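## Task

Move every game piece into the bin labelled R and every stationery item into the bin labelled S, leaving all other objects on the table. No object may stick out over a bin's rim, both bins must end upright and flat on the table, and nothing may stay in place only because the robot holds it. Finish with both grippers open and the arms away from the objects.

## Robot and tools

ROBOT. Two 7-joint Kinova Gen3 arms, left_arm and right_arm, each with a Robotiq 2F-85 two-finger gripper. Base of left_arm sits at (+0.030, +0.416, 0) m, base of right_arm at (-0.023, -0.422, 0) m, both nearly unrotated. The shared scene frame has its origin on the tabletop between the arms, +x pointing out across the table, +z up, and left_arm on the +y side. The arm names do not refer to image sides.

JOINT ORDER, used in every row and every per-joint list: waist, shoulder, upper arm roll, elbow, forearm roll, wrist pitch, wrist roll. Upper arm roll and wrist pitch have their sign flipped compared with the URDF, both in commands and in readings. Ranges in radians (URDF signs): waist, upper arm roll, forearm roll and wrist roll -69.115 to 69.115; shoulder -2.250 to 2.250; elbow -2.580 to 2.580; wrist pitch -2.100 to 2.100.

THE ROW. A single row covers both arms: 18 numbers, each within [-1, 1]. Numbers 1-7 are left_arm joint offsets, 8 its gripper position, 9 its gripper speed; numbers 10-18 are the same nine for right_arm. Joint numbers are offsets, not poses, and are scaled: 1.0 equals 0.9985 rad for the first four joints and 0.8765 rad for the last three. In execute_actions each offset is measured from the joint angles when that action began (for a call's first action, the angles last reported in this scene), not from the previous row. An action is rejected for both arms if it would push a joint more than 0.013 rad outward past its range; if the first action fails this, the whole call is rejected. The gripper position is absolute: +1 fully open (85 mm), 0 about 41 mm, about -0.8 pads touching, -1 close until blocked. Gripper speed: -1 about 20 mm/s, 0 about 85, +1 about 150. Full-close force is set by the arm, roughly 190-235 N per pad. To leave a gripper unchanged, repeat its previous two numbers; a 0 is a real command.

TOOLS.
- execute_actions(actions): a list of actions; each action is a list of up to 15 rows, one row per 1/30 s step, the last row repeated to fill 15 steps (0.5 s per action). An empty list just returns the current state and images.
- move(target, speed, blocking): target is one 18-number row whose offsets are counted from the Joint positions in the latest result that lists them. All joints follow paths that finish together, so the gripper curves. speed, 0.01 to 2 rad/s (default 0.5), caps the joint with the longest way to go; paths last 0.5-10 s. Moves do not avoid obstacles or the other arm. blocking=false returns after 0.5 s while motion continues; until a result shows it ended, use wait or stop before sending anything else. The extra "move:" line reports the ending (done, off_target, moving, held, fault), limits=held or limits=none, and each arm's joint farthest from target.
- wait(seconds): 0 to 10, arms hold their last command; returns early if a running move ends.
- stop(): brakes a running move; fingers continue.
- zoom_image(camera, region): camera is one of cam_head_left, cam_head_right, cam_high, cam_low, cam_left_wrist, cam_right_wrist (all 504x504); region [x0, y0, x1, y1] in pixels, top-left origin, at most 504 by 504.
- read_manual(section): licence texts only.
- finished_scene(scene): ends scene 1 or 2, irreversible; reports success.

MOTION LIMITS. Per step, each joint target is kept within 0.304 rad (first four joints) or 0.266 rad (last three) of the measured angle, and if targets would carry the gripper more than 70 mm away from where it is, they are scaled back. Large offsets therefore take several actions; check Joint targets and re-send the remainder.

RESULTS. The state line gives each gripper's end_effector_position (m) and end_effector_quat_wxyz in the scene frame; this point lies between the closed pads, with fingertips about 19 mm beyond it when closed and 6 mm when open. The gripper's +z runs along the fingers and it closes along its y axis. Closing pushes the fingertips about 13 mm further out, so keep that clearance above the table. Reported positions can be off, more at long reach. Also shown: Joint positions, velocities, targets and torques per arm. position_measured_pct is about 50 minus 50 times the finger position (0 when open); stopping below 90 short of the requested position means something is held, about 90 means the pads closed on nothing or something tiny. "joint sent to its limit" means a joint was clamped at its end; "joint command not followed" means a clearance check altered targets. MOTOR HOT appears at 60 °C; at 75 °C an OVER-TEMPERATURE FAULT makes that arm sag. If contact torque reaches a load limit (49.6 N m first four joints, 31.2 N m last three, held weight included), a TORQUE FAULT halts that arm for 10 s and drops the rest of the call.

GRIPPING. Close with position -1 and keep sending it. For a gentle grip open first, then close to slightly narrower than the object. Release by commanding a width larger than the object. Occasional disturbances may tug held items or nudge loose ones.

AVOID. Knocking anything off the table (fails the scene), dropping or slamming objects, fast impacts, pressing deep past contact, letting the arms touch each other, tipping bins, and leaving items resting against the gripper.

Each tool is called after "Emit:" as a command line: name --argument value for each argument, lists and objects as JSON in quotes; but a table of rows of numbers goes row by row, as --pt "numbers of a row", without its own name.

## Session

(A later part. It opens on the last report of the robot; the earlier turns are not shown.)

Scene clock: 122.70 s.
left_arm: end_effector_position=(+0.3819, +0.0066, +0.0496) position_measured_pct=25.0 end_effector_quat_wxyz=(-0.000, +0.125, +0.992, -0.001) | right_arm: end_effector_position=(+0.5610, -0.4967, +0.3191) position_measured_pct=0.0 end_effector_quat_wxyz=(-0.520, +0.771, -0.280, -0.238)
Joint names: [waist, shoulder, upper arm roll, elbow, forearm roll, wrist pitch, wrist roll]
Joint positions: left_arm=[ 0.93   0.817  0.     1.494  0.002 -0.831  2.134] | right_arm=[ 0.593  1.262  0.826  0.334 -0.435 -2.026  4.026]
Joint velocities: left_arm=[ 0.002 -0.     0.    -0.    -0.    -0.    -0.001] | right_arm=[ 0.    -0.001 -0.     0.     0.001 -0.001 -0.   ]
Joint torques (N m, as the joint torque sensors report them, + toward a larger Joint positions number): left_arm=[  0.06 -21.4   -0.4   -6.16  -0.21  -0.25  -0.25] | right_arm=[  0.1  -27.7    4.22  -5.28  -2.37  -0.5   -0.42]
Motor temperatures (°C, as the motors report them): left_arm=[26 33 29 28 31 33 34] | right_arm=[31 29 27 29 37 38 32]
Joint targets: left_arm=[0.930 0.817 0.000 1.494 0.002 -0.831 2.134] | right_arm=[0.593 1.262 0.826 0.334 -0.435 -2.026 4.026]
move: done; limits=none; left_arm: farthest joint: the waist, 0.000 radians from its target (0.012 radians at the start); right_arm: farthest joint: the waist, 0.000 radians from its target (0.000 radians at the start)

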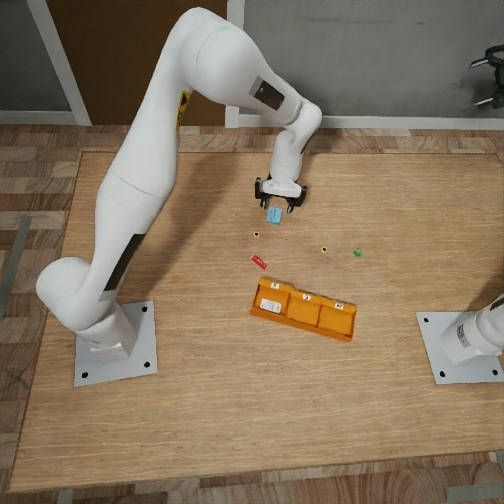

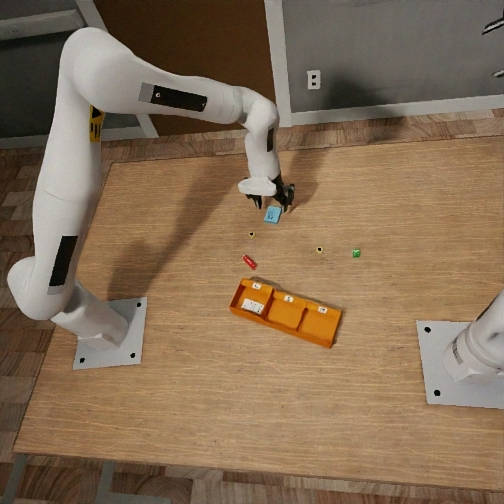

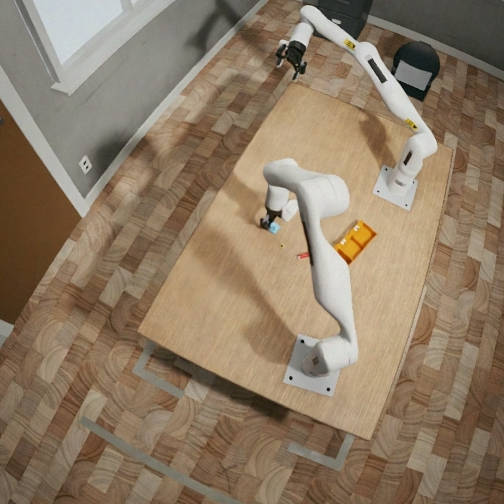

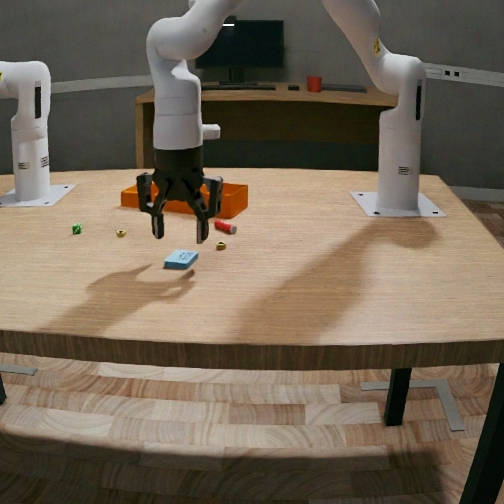

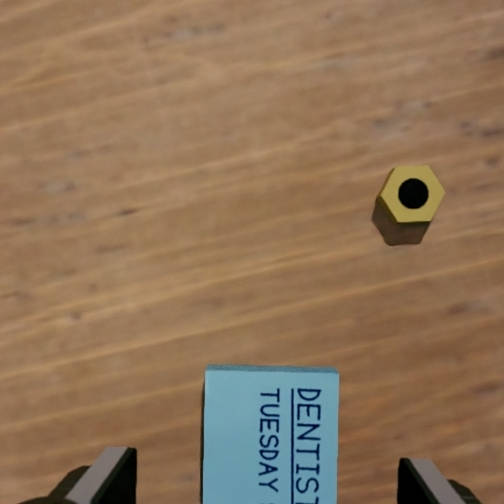

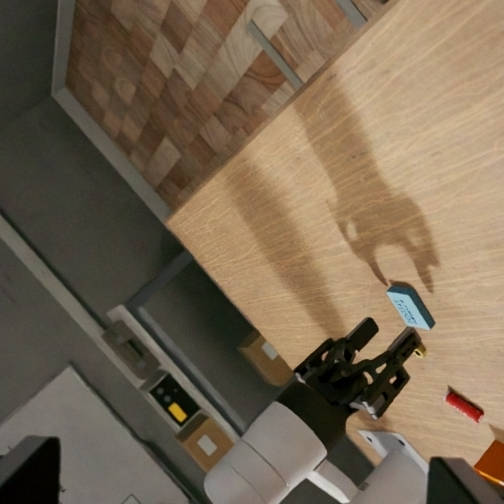

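Emit:
move --target '[0,0.043,0,0.012,0,0.063,0,0.5,0.5,0,0,0,0,0,0,0,1,0]' --speed 0.15

Emit:
move --target '[0,0,0,0,0,0,0,-1,0.5,0,0,0,0,0,0,0,1,0]'

Emit:
move --target '[0,-0.17,0,0.06,0,-0.125,0,-1,0.5,0,0,0,0,0,0,0,1,0]'

Scene clock: 127.53 s.
left_arm: end_effector_position=(+0.3821, +0.0065, +0.0239) position_measured_pct=25.0 end_effector_quat_wxyz=(-0.000, +0.125, +0.992, -0.001) | right_arm: end_effector_position=(+0.5610, -0.4967, +0.3191) position_measured_pct=0.0 end_effector_quat_wxyz=(-0.520, +0.771, -0.280, -0.238)
Joint names: [waist, shoulder, upper arm roll, elbow, forearm roll, wrist pitch, wrist roll]
Joint positions: left_arm=[ 0.93   0.86   0.     1.506  0.002 -0.776  2.134] | right_arm=[ 0.593  1.262  0.826  0.334 -0.435 -2.026  4.026]
Joint velocities: left_arm=[ 0.     0.002 -0.     0.    -0.     0.001  0.001] | right_arm=[-0.002 -0.001 -0.     0.001 -0.     0.     0.   ]
Joint torques (N m, as the joint torque sensors report them, + toward a larger Joint positions number): left_arm=[  0.17 -22.14  -0.41  -5.6   -0.19  -0.31  -0.23] | right_arm=[  0.16 -27.56   4.25  -5.2   -2.39  -0.41  -0.5 ]
Motor temperatures (°C, as the motors report them): left_arm=[26 33 29 28 31 33 34] | right_arm=[31 29 27 29 37 38 32]
Joint targets: left_arm=[0.930 0.860 0.000 1.506 0.002 -0.776 2.134] | right_arm=[0.593 1.262 0.826 0.334 -0.435 -2.026 4.026]
move: done; limits=none; left_arm: farthest joint: the waist, 0.000 radians from its target (0.000 radians at the start); right_arm: farthest joint: the waist, 0.000 radians from its target (0.000 radians at the start)

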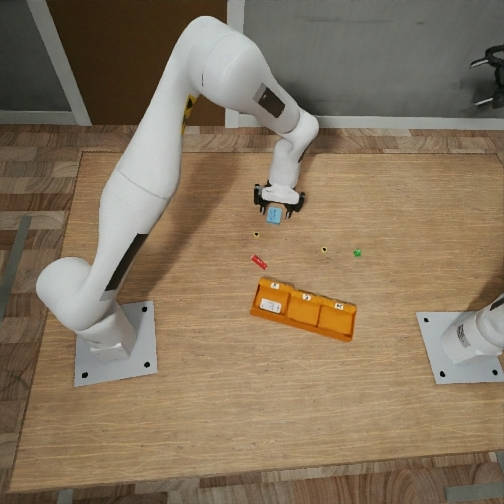

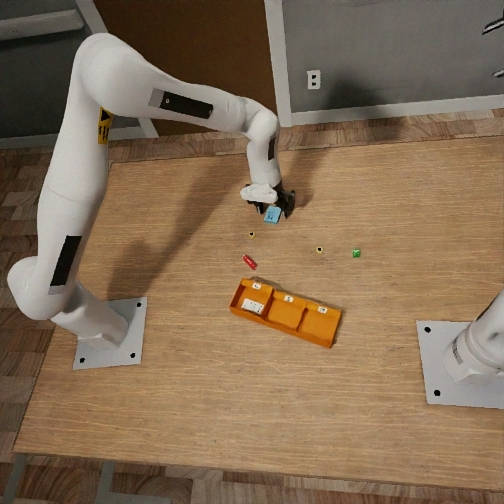

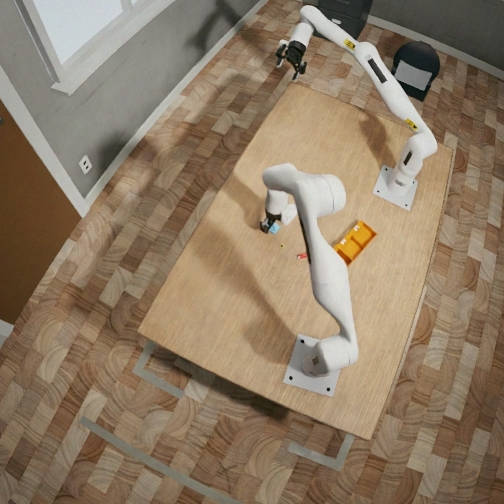

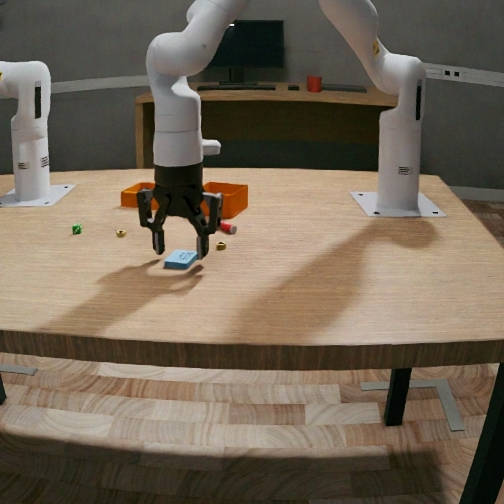

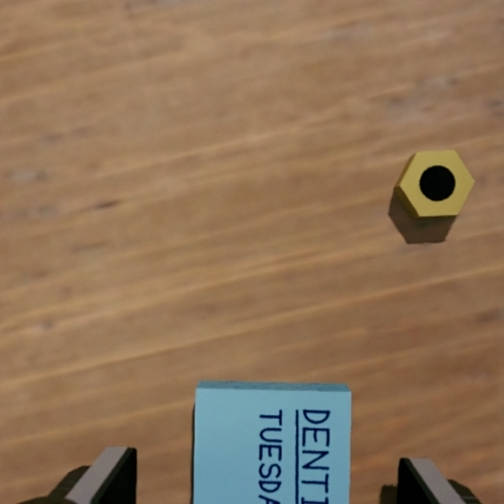

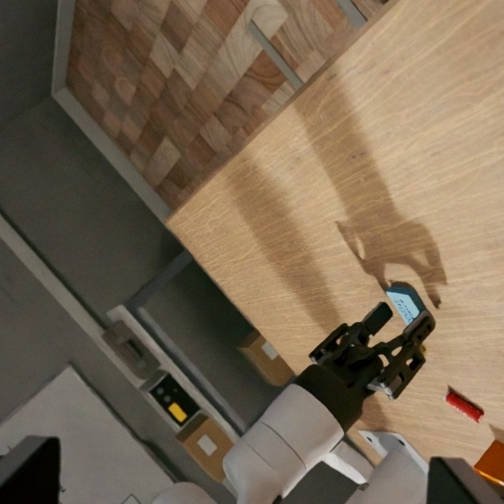

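Scene clock: 128.13 s.
left_arm: end_effector_position=(+0.3824, +0.0062, +0.0249) position_measured_pct=60.3 end_effector_quat_wxyz=(+0.000, +0.125, +0.992, -0.001) | right_arm: end_effector_position=(+0.5610, -0.4967, +0.3191) position_measured_pct=0.0 end_effector_quat_wxyz=(-0.520, +0.771, -0.280, -0.238)
Joint names: [waist, shoulder, upper arm roll, elbow, forearm roll, wrist pitch, wrist roll]
Joint positions: left_arm=[ 0.93   0.858  0.     1.505  0.002 -0.776  2.134] | right_arm=[ 0.593  1.262  0.826  0.334 -0.435 -2.026  4.026]
Joint velocities: left_arm=[ 0.002  0.     0.     0.     0.001 -0.    -0.001] | right_arm=[ 0.     0.002 -0.     0.002  0.001  0.001 -0.   ]
Joint torques (N m, as the joint torque sensors report them, + toward a larger Joint positions number): left_arm=[  0.1  -20.23  -0.41  -5.41  -0.06   0.11  -0.26] | right_arm=[ -0.05 -27.62   4.14  -5.2   -2.42  -0.43  -0.32]
Motor temperatures (°C, as the motors report them): left_arm=[26 33 29 28 31 33 34] | right_arm=[31 29 27 29 37 38 32]
Joint targets: left_arm=[0.930 0.860 0.000 1.506 0.002 -0.776 2.134] | right_arm=[0.593 1.262 0.826 0.334 -0.435 -2.026 4.026]
move: done; limits=none; left_arm: farthest joint: the shoulder, 0.002 radians from its target (0.000 radians at the start); right_arm: farthest joint: the waist, 0.000 radians from its target (0.000 radians at the start)

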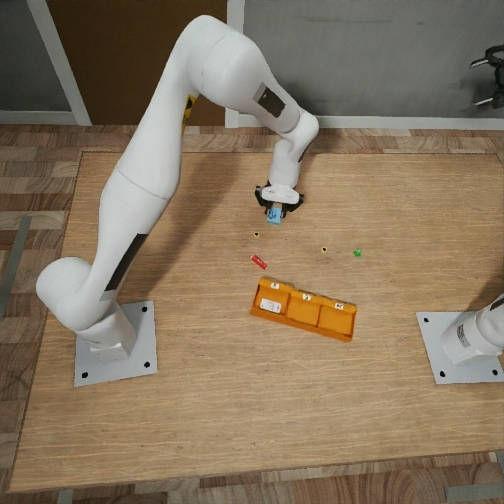

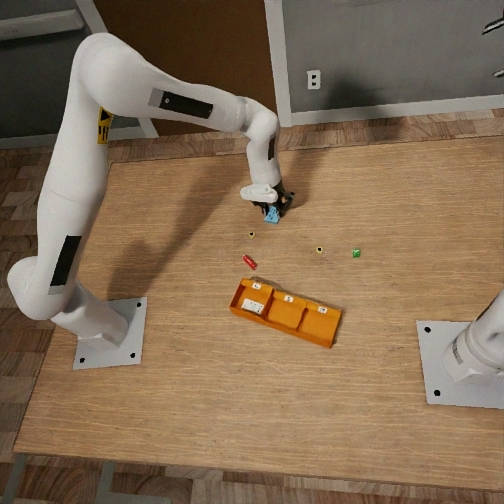

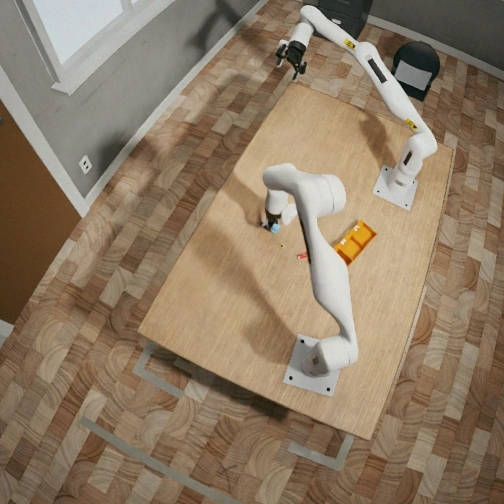

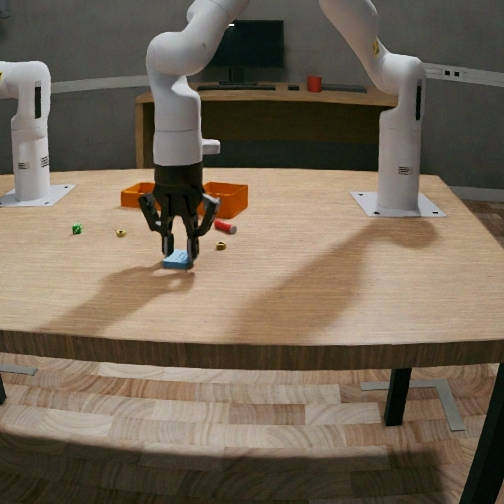

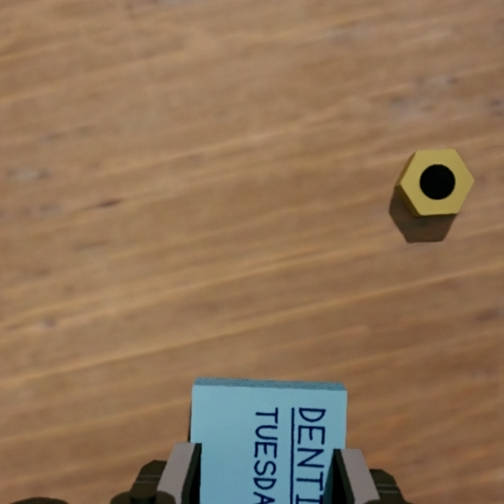

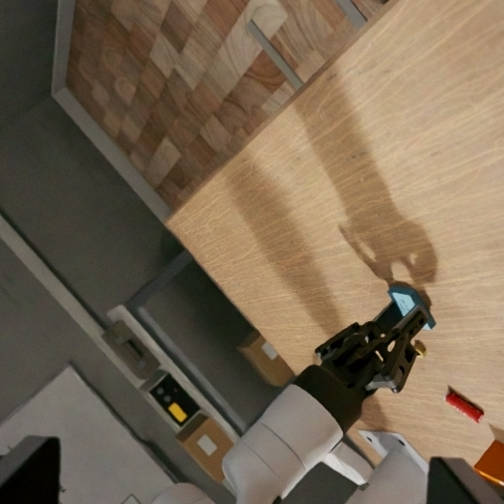

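Scene clock: 129.10 s.
left_arm: end_effector_position=(+0.3633, +0.0264, +0.1002) position_measured_pct=60.3 end_effector_quat_wxyz=(+0.000, +0.125, +0.992, -0.001) | right_arm: end_effector_position=(+0.5610, -0.4967, +0.3191) position_measured_pct=0.0 end_effector_quat_wxyz=(-0.520, +0.771, -0.280, -0.238)
Joint names: [waist, shoulder, upper arm roll, elbow, forearm roll, wrist pitch, wrist roll]
Joint positions: left_arm=[ 0.93   0.688  0.     1.565  0.002 -0.886  2.134] | right_arm=[ 0.593  1.262  0.826  0.334 -0.435 -2.026  4.026]
Joint velocities: left_arm=[-0.    -0.002 -0.001  0.001  0.001  0.001 -0.   ] | right_arm=[ 0.     0.001 -0.     0.001 -0.     0.001  0.   ]
Joint torques (N m, as the joint torque sensors report them, + toward a larger Joint positions number): left_arm=[  0.15 -19.68  -0.37  -6.55  -0.17  -0.17  -0.18] | right_arm=[  0.16 -27.6    4.06  -5.1   -2.36  -0.48  -0.39]
Motor temperatures (°C, as the motors report them): left_arm=[26 33 29 28 31 33 34] | right_arm=[31 29 27 29 37 38 32]
Joint targets: left_arm=[0.930 0.688 0.000 1.565 0.002 -0.886 2.134] | right_arm=[0.593 1.262 0.826 0.334 -0.435 -2.026 4.026]
move: done; limits=none; left_arm: farthest joint: the waist, 0.000 radians from its target (0.000 radians at the start); right_arm: farthest joint: the waist, 0.000 radians from its target (0.000 radians at the start)

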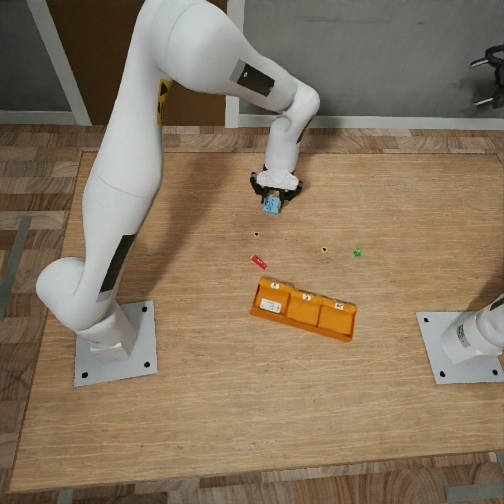

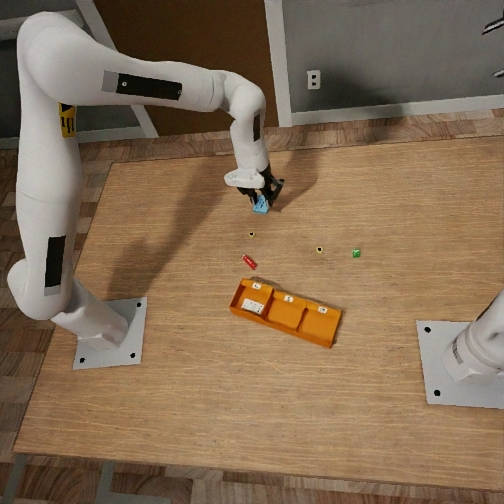

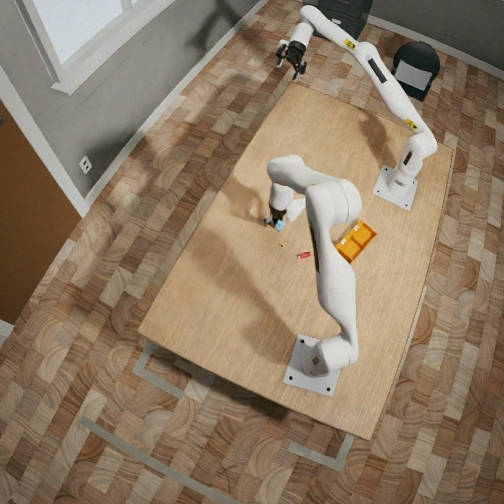

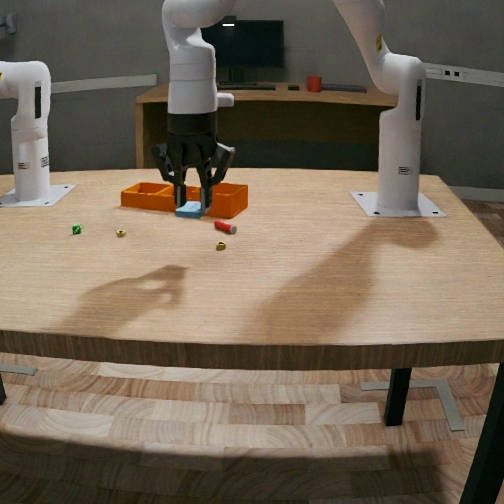

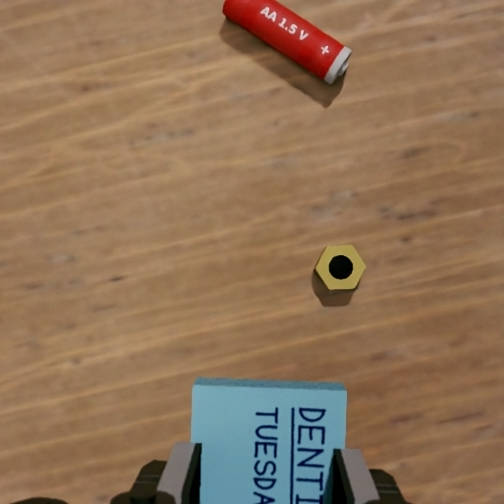

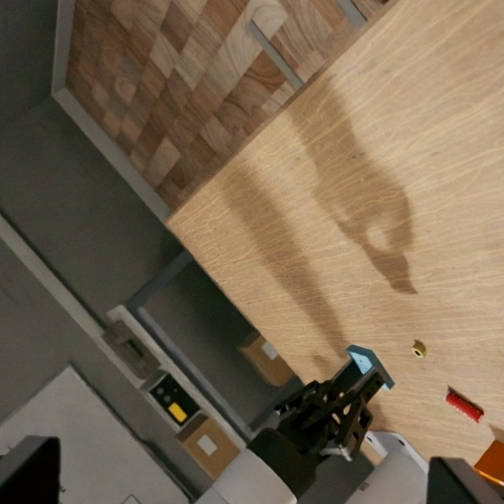

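Emit:
move --target '[0.586,-0.077,0,0.21,0,0.148,0.645,-1,0.5,0,0,0,0,0,0,0,1,0]' --speed 0.8

Scene clock: 141.47 s.
left_arm: end_effector_position=(+0.0834, -0.0385, +0.0892) position_measured_pct=60.3 end_effector_quat_wxyz=(-0.001, +0.134, +0.991, +0.000) | right_arm: end_effector_position=(+0.5610, -0.4967, +0.3191) position_measured_pct=0.0 end_effector_quat_wxyz=(-0.520, +0.771, -0.280, -0.238)
Joint names: [waist, shoulder, upper arm roll, elbow, forearm roll, wrist pitch, wrist roll]
Joint positions: left_arm=[ 1.515  0.611 -0.     1.775  0.002 -0.756  2.699] | right_arm=[ 0.593  1.262  0.826  0.334 -0.435 -2.026  4.026]
Joint velocities: left_arm=[ 0.001 -0.001  0.     0.     0.    -0.    -0.001] | right_arm=[ 0.001  0.001  0.    -0.    -0.001 -0.001 -0.   ]
Joint torques (N m, as the joint torque sensors report them, + toward a larger Joint positions number): left_arm=[  0.19 -17.87  -0.31  -5.64  -0.14  -0.24  -0.32] | right_arm=[  0.06 -27.61   4.14  -5.03  -2.45  -0.45  -0.36]
Motor temperatures (°C, as the motors report them): left_arm=[26 33 29 28 31 33 34] | right_arm=[31 30 27 29 37 38 32]
Joint targets: left_arm=[1.515 0.611 0.000 1.775 0.002 -0.756 2.699] | right_arm=[0.593 1.262 0.826 0.334 -0.435 -2.026 4.026]
move: done; limits=none; left_arm: farthest joint: the waist, 0.000 radians from its target (0.585 radians at the start); right_arm: farthest joint: the waist, 0.000 radians from its target (0.000 radians at the start)

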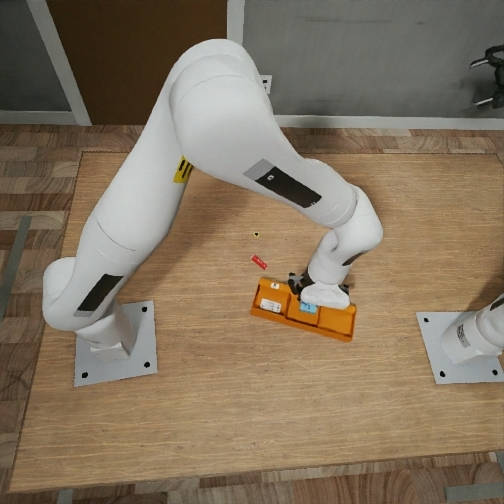

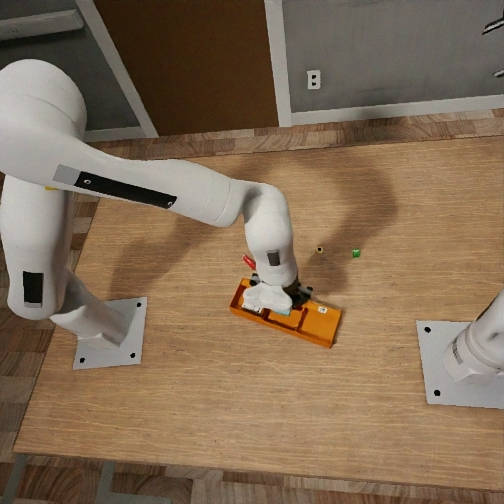

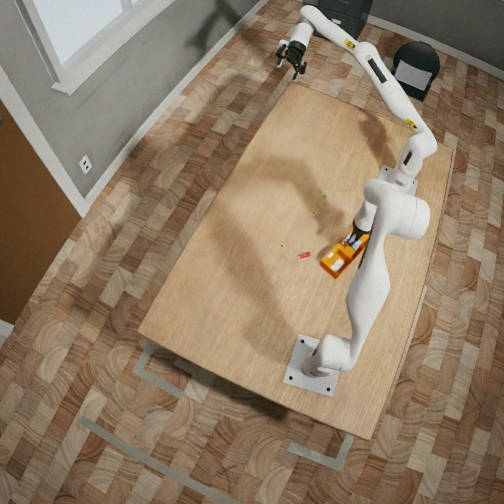

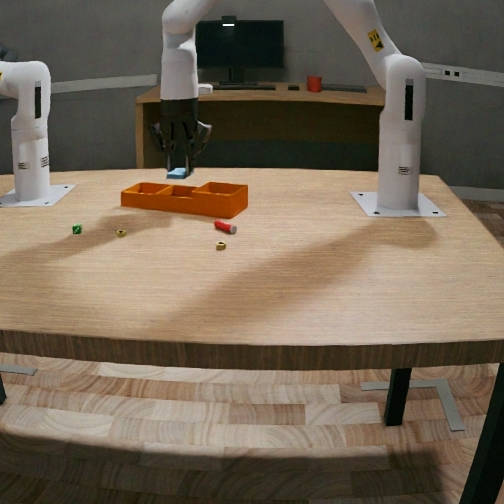

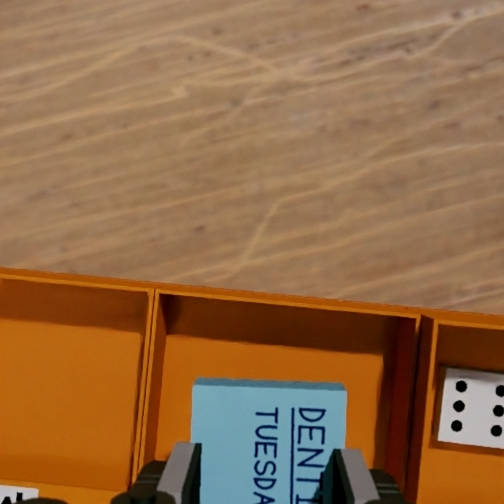

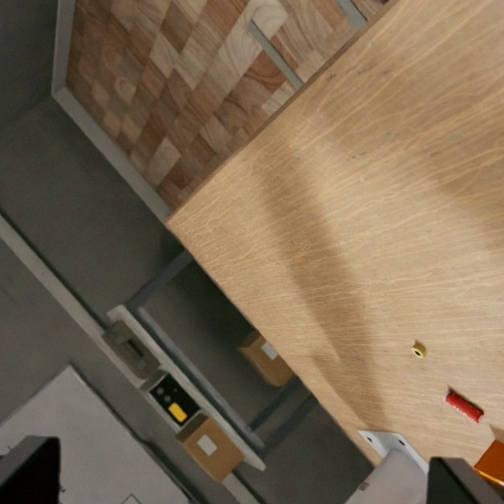

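Emit:
move --target '[0.019,0.038,0,0.037,0,0.086,0.022,-1,0.5,0,0,0,0,0,0,0,1,0]' --speed 0.2

Emit:
zoom_image --camera "cam_head_left" --region '[240,260,370,350]'

Scene clock: 150.27 s.
left_arm: end_effector_position=(+0.0742, -0.0348, +0.0644) position_measured_pct=60.3 end_effector_quat_wxyz=(-0.001, +0.134, +0.991, -0.000) | right_arm: end_effector_position=(+0.5610, -0.4967, +0.3191) position_measured_pct=0.0 end_effector_quat_wxyz=(-0.520, +0.771, -0.280, -0.238)
Joint names: [waist, shoulder, upper arm roll, elbow, forearm roll, wrist pitch, wrist roll]
Joint positions: left_arm=[ 1.534  0.649 -0.     1.812  0.002 -0.681  2.719] | right_arm=[ 0.593  1.262  0.826  0.334 -0.435 -2.026  4.026]
Joint velocities: left_arm=[ 0.001  0.003 -0.     0.001  0.     0.    -0.001] | right_arm=[-0.001 -0.001  0.    -0.     0.     0.001 -0.   ]
Joint torques (N m, as the joint torque sensors report them, + toward a larger Joint positions number): left_arm=[  0.28 -18.01  -0.33  -5.05  -0.13  -0.13  -0.27] | right_arm=[  0.23 -27.71   4.11  -5.16  -2.36  -0.4   -0.3 ]
Motor temperatures (°C, as the motors report them): left_arm=[26 33 29 28 31 33 34] | right_arm=[31 30 27 29 37 38 32]
Joint targets: left_arm=[1.534 0.649 -0.000 1.812 0.002 -0.681 2.719] | right_arm=[0.593 1.262 0.826 0.334 -0.435 -2.026 4.026]
move: done; limits=none; left_arm: farthest joint: the waist, 0.000 radians from its target (0.019 radians at the start); right_arm: farthest joint: the waist, 0.000 radians from its target (0.000 radians at the start)

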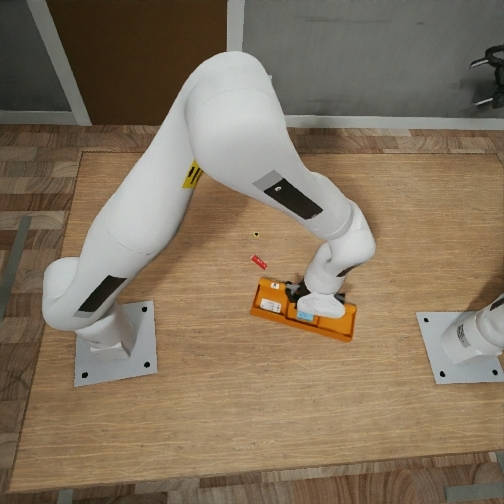

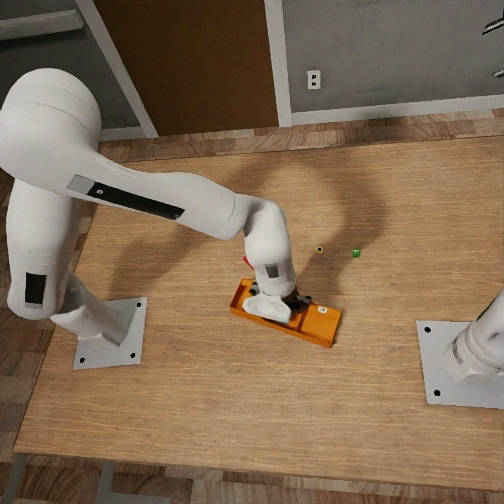

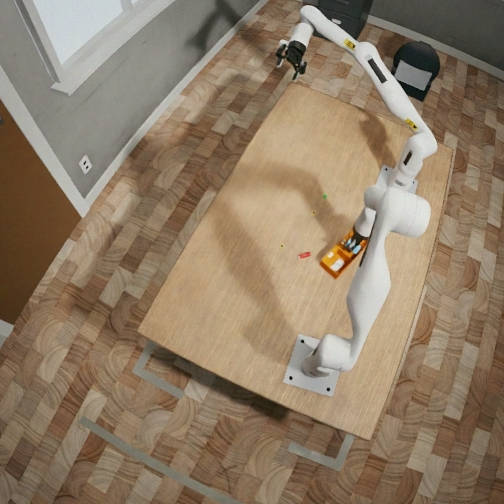

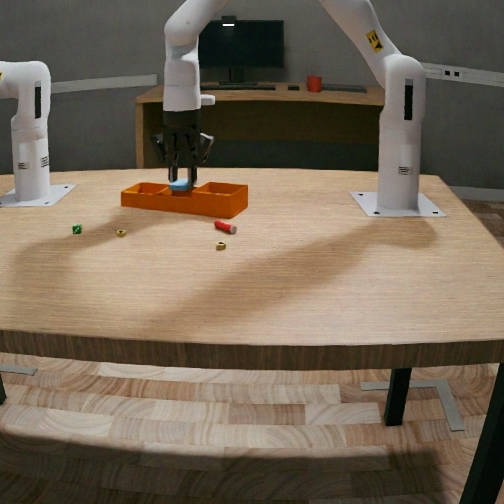

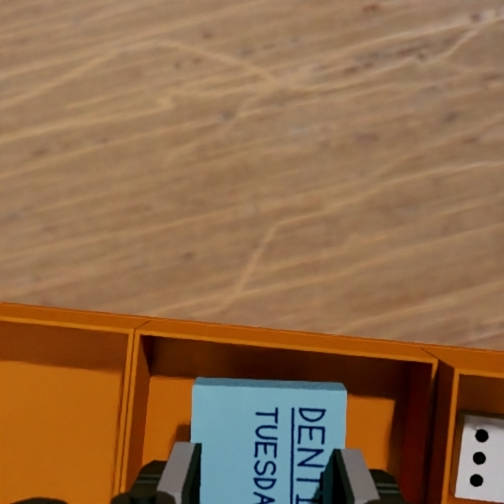

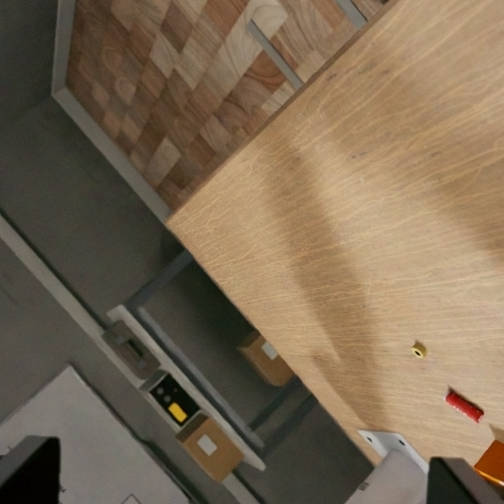

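Region (240, 260, 370, 350) of cam_head_left's 504x504 image, scaled by 3.877, with more detail than that image has; it fills the top 349 rows of this view, and the rest is white.

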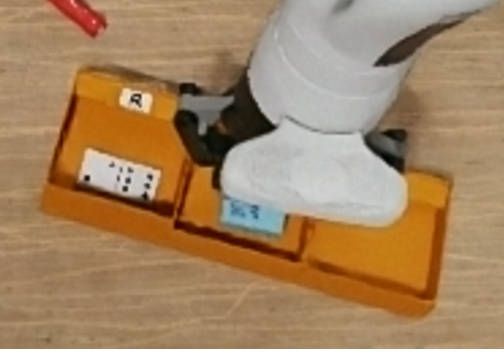

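Emit:
move --target '[0,0.048,0,0.016,0,0.073,0,-1,0.5,0,0,0,0,0,0,0,1,0]' --speed 0.1

Scene clock: 155.53 s.
left_arm: end_effector_position=(+0.0742, -0.0346, +0.0398) position_measured_pct=60.3 end_effector_quat_wxyz=(-0.000, +0.134, +0.991, -0.000) | right_arm: end_effector_position=(+0.5610, -0.4967, +0.3191) position_measured_pct=0.0 end_effector_quat_wxyz=(-0.520, +0.771, -0.280, -0.238)
Joint names: [waist, shoulder, upper arm roll, elbow, forearm roll, wrist pitch, wrist roll]
Joint positions: left_arm=[ 1.534  0.697 -0.     1.828  0.002 -0.617  2.719] | right_arm=[ 0.593  1.262  0.826  0.334 -0.435 -2.026  4.026]
Joint velocities: left_arm=[-0.     0.002  0.001  0.    -0.     0.    -0.001] | right_arm=[ 0.001 -0.001  0.    -0.     0.     0.001 -0.   ]
Joint torques (N m, as the joint torque sensors report them, + toward a larger Joint positions number): left_arm=[  0.19 -18.45  -0.3   -4.61  -0.09  -0.18  -0.19] | right_arm=[  0.2  -27.62   4.19  -5.18  -2.38  -0.47  -0.34]
Motor temperatures (°C, as the motors report them): left_arm=[26 34 29 28 31 33 34] | right_arm=[31 30 27 29 37 38 32]
Joint targets: left_arm=[1.534 0.697 -0.000 1.828 0.002 -0.617 2.719] | right_arm=[0.593 1.262 0.826 0.334 -0.435 -2.026 4.026]
move: done; limits=none; left_arm: farthest joint: the waist, 0.000 radians from its target (0.000 radians at the start); right_arm: farthest joint: the waist, 0.000 radians from its target (0.000 radians at the start)

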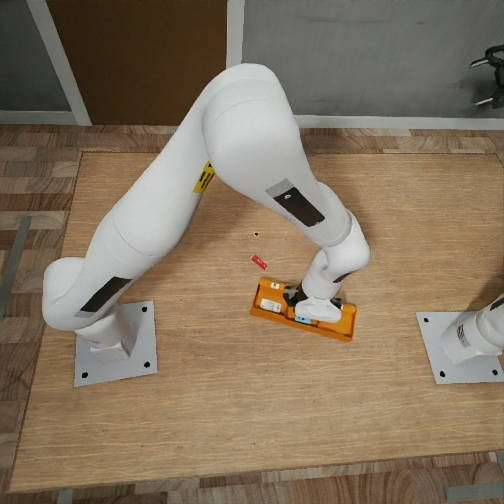

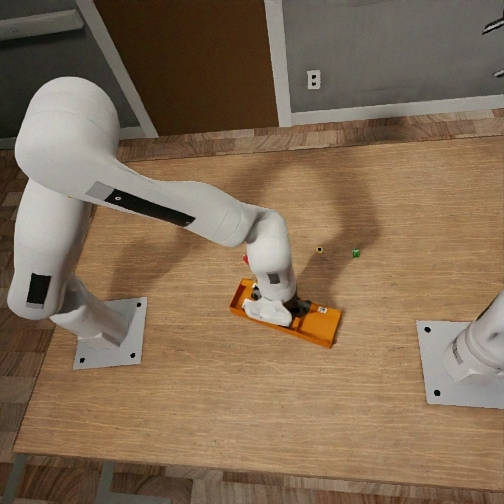

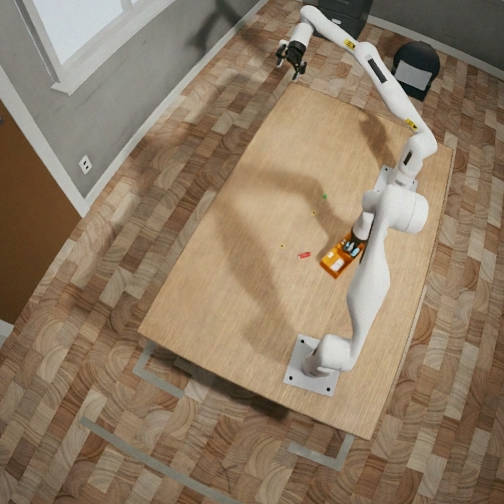

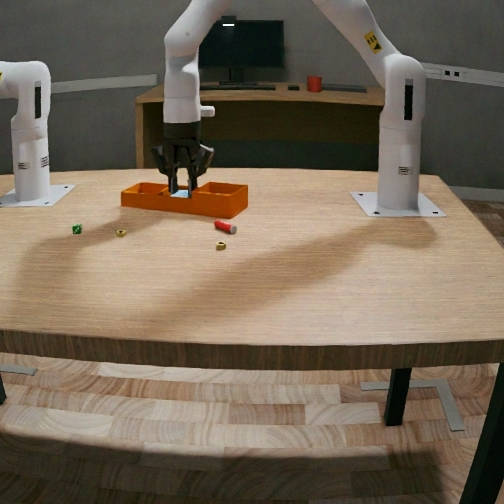

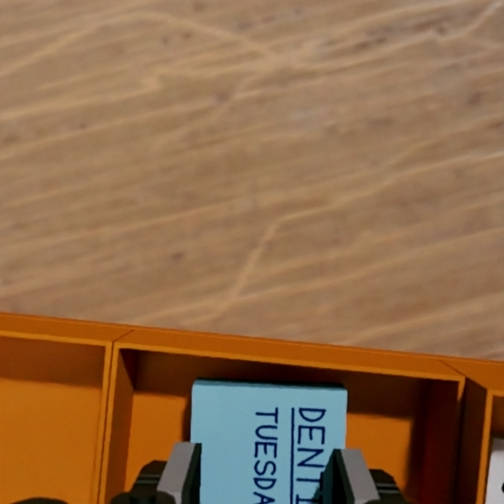

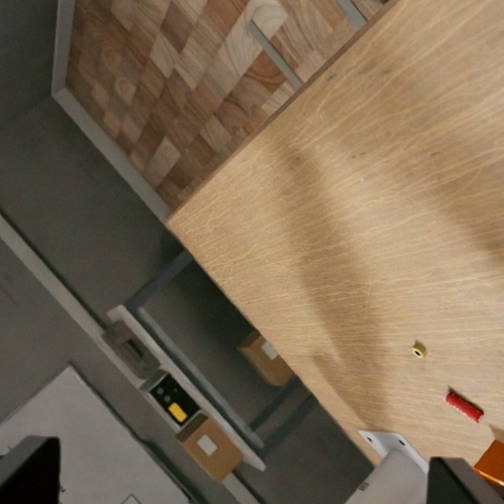

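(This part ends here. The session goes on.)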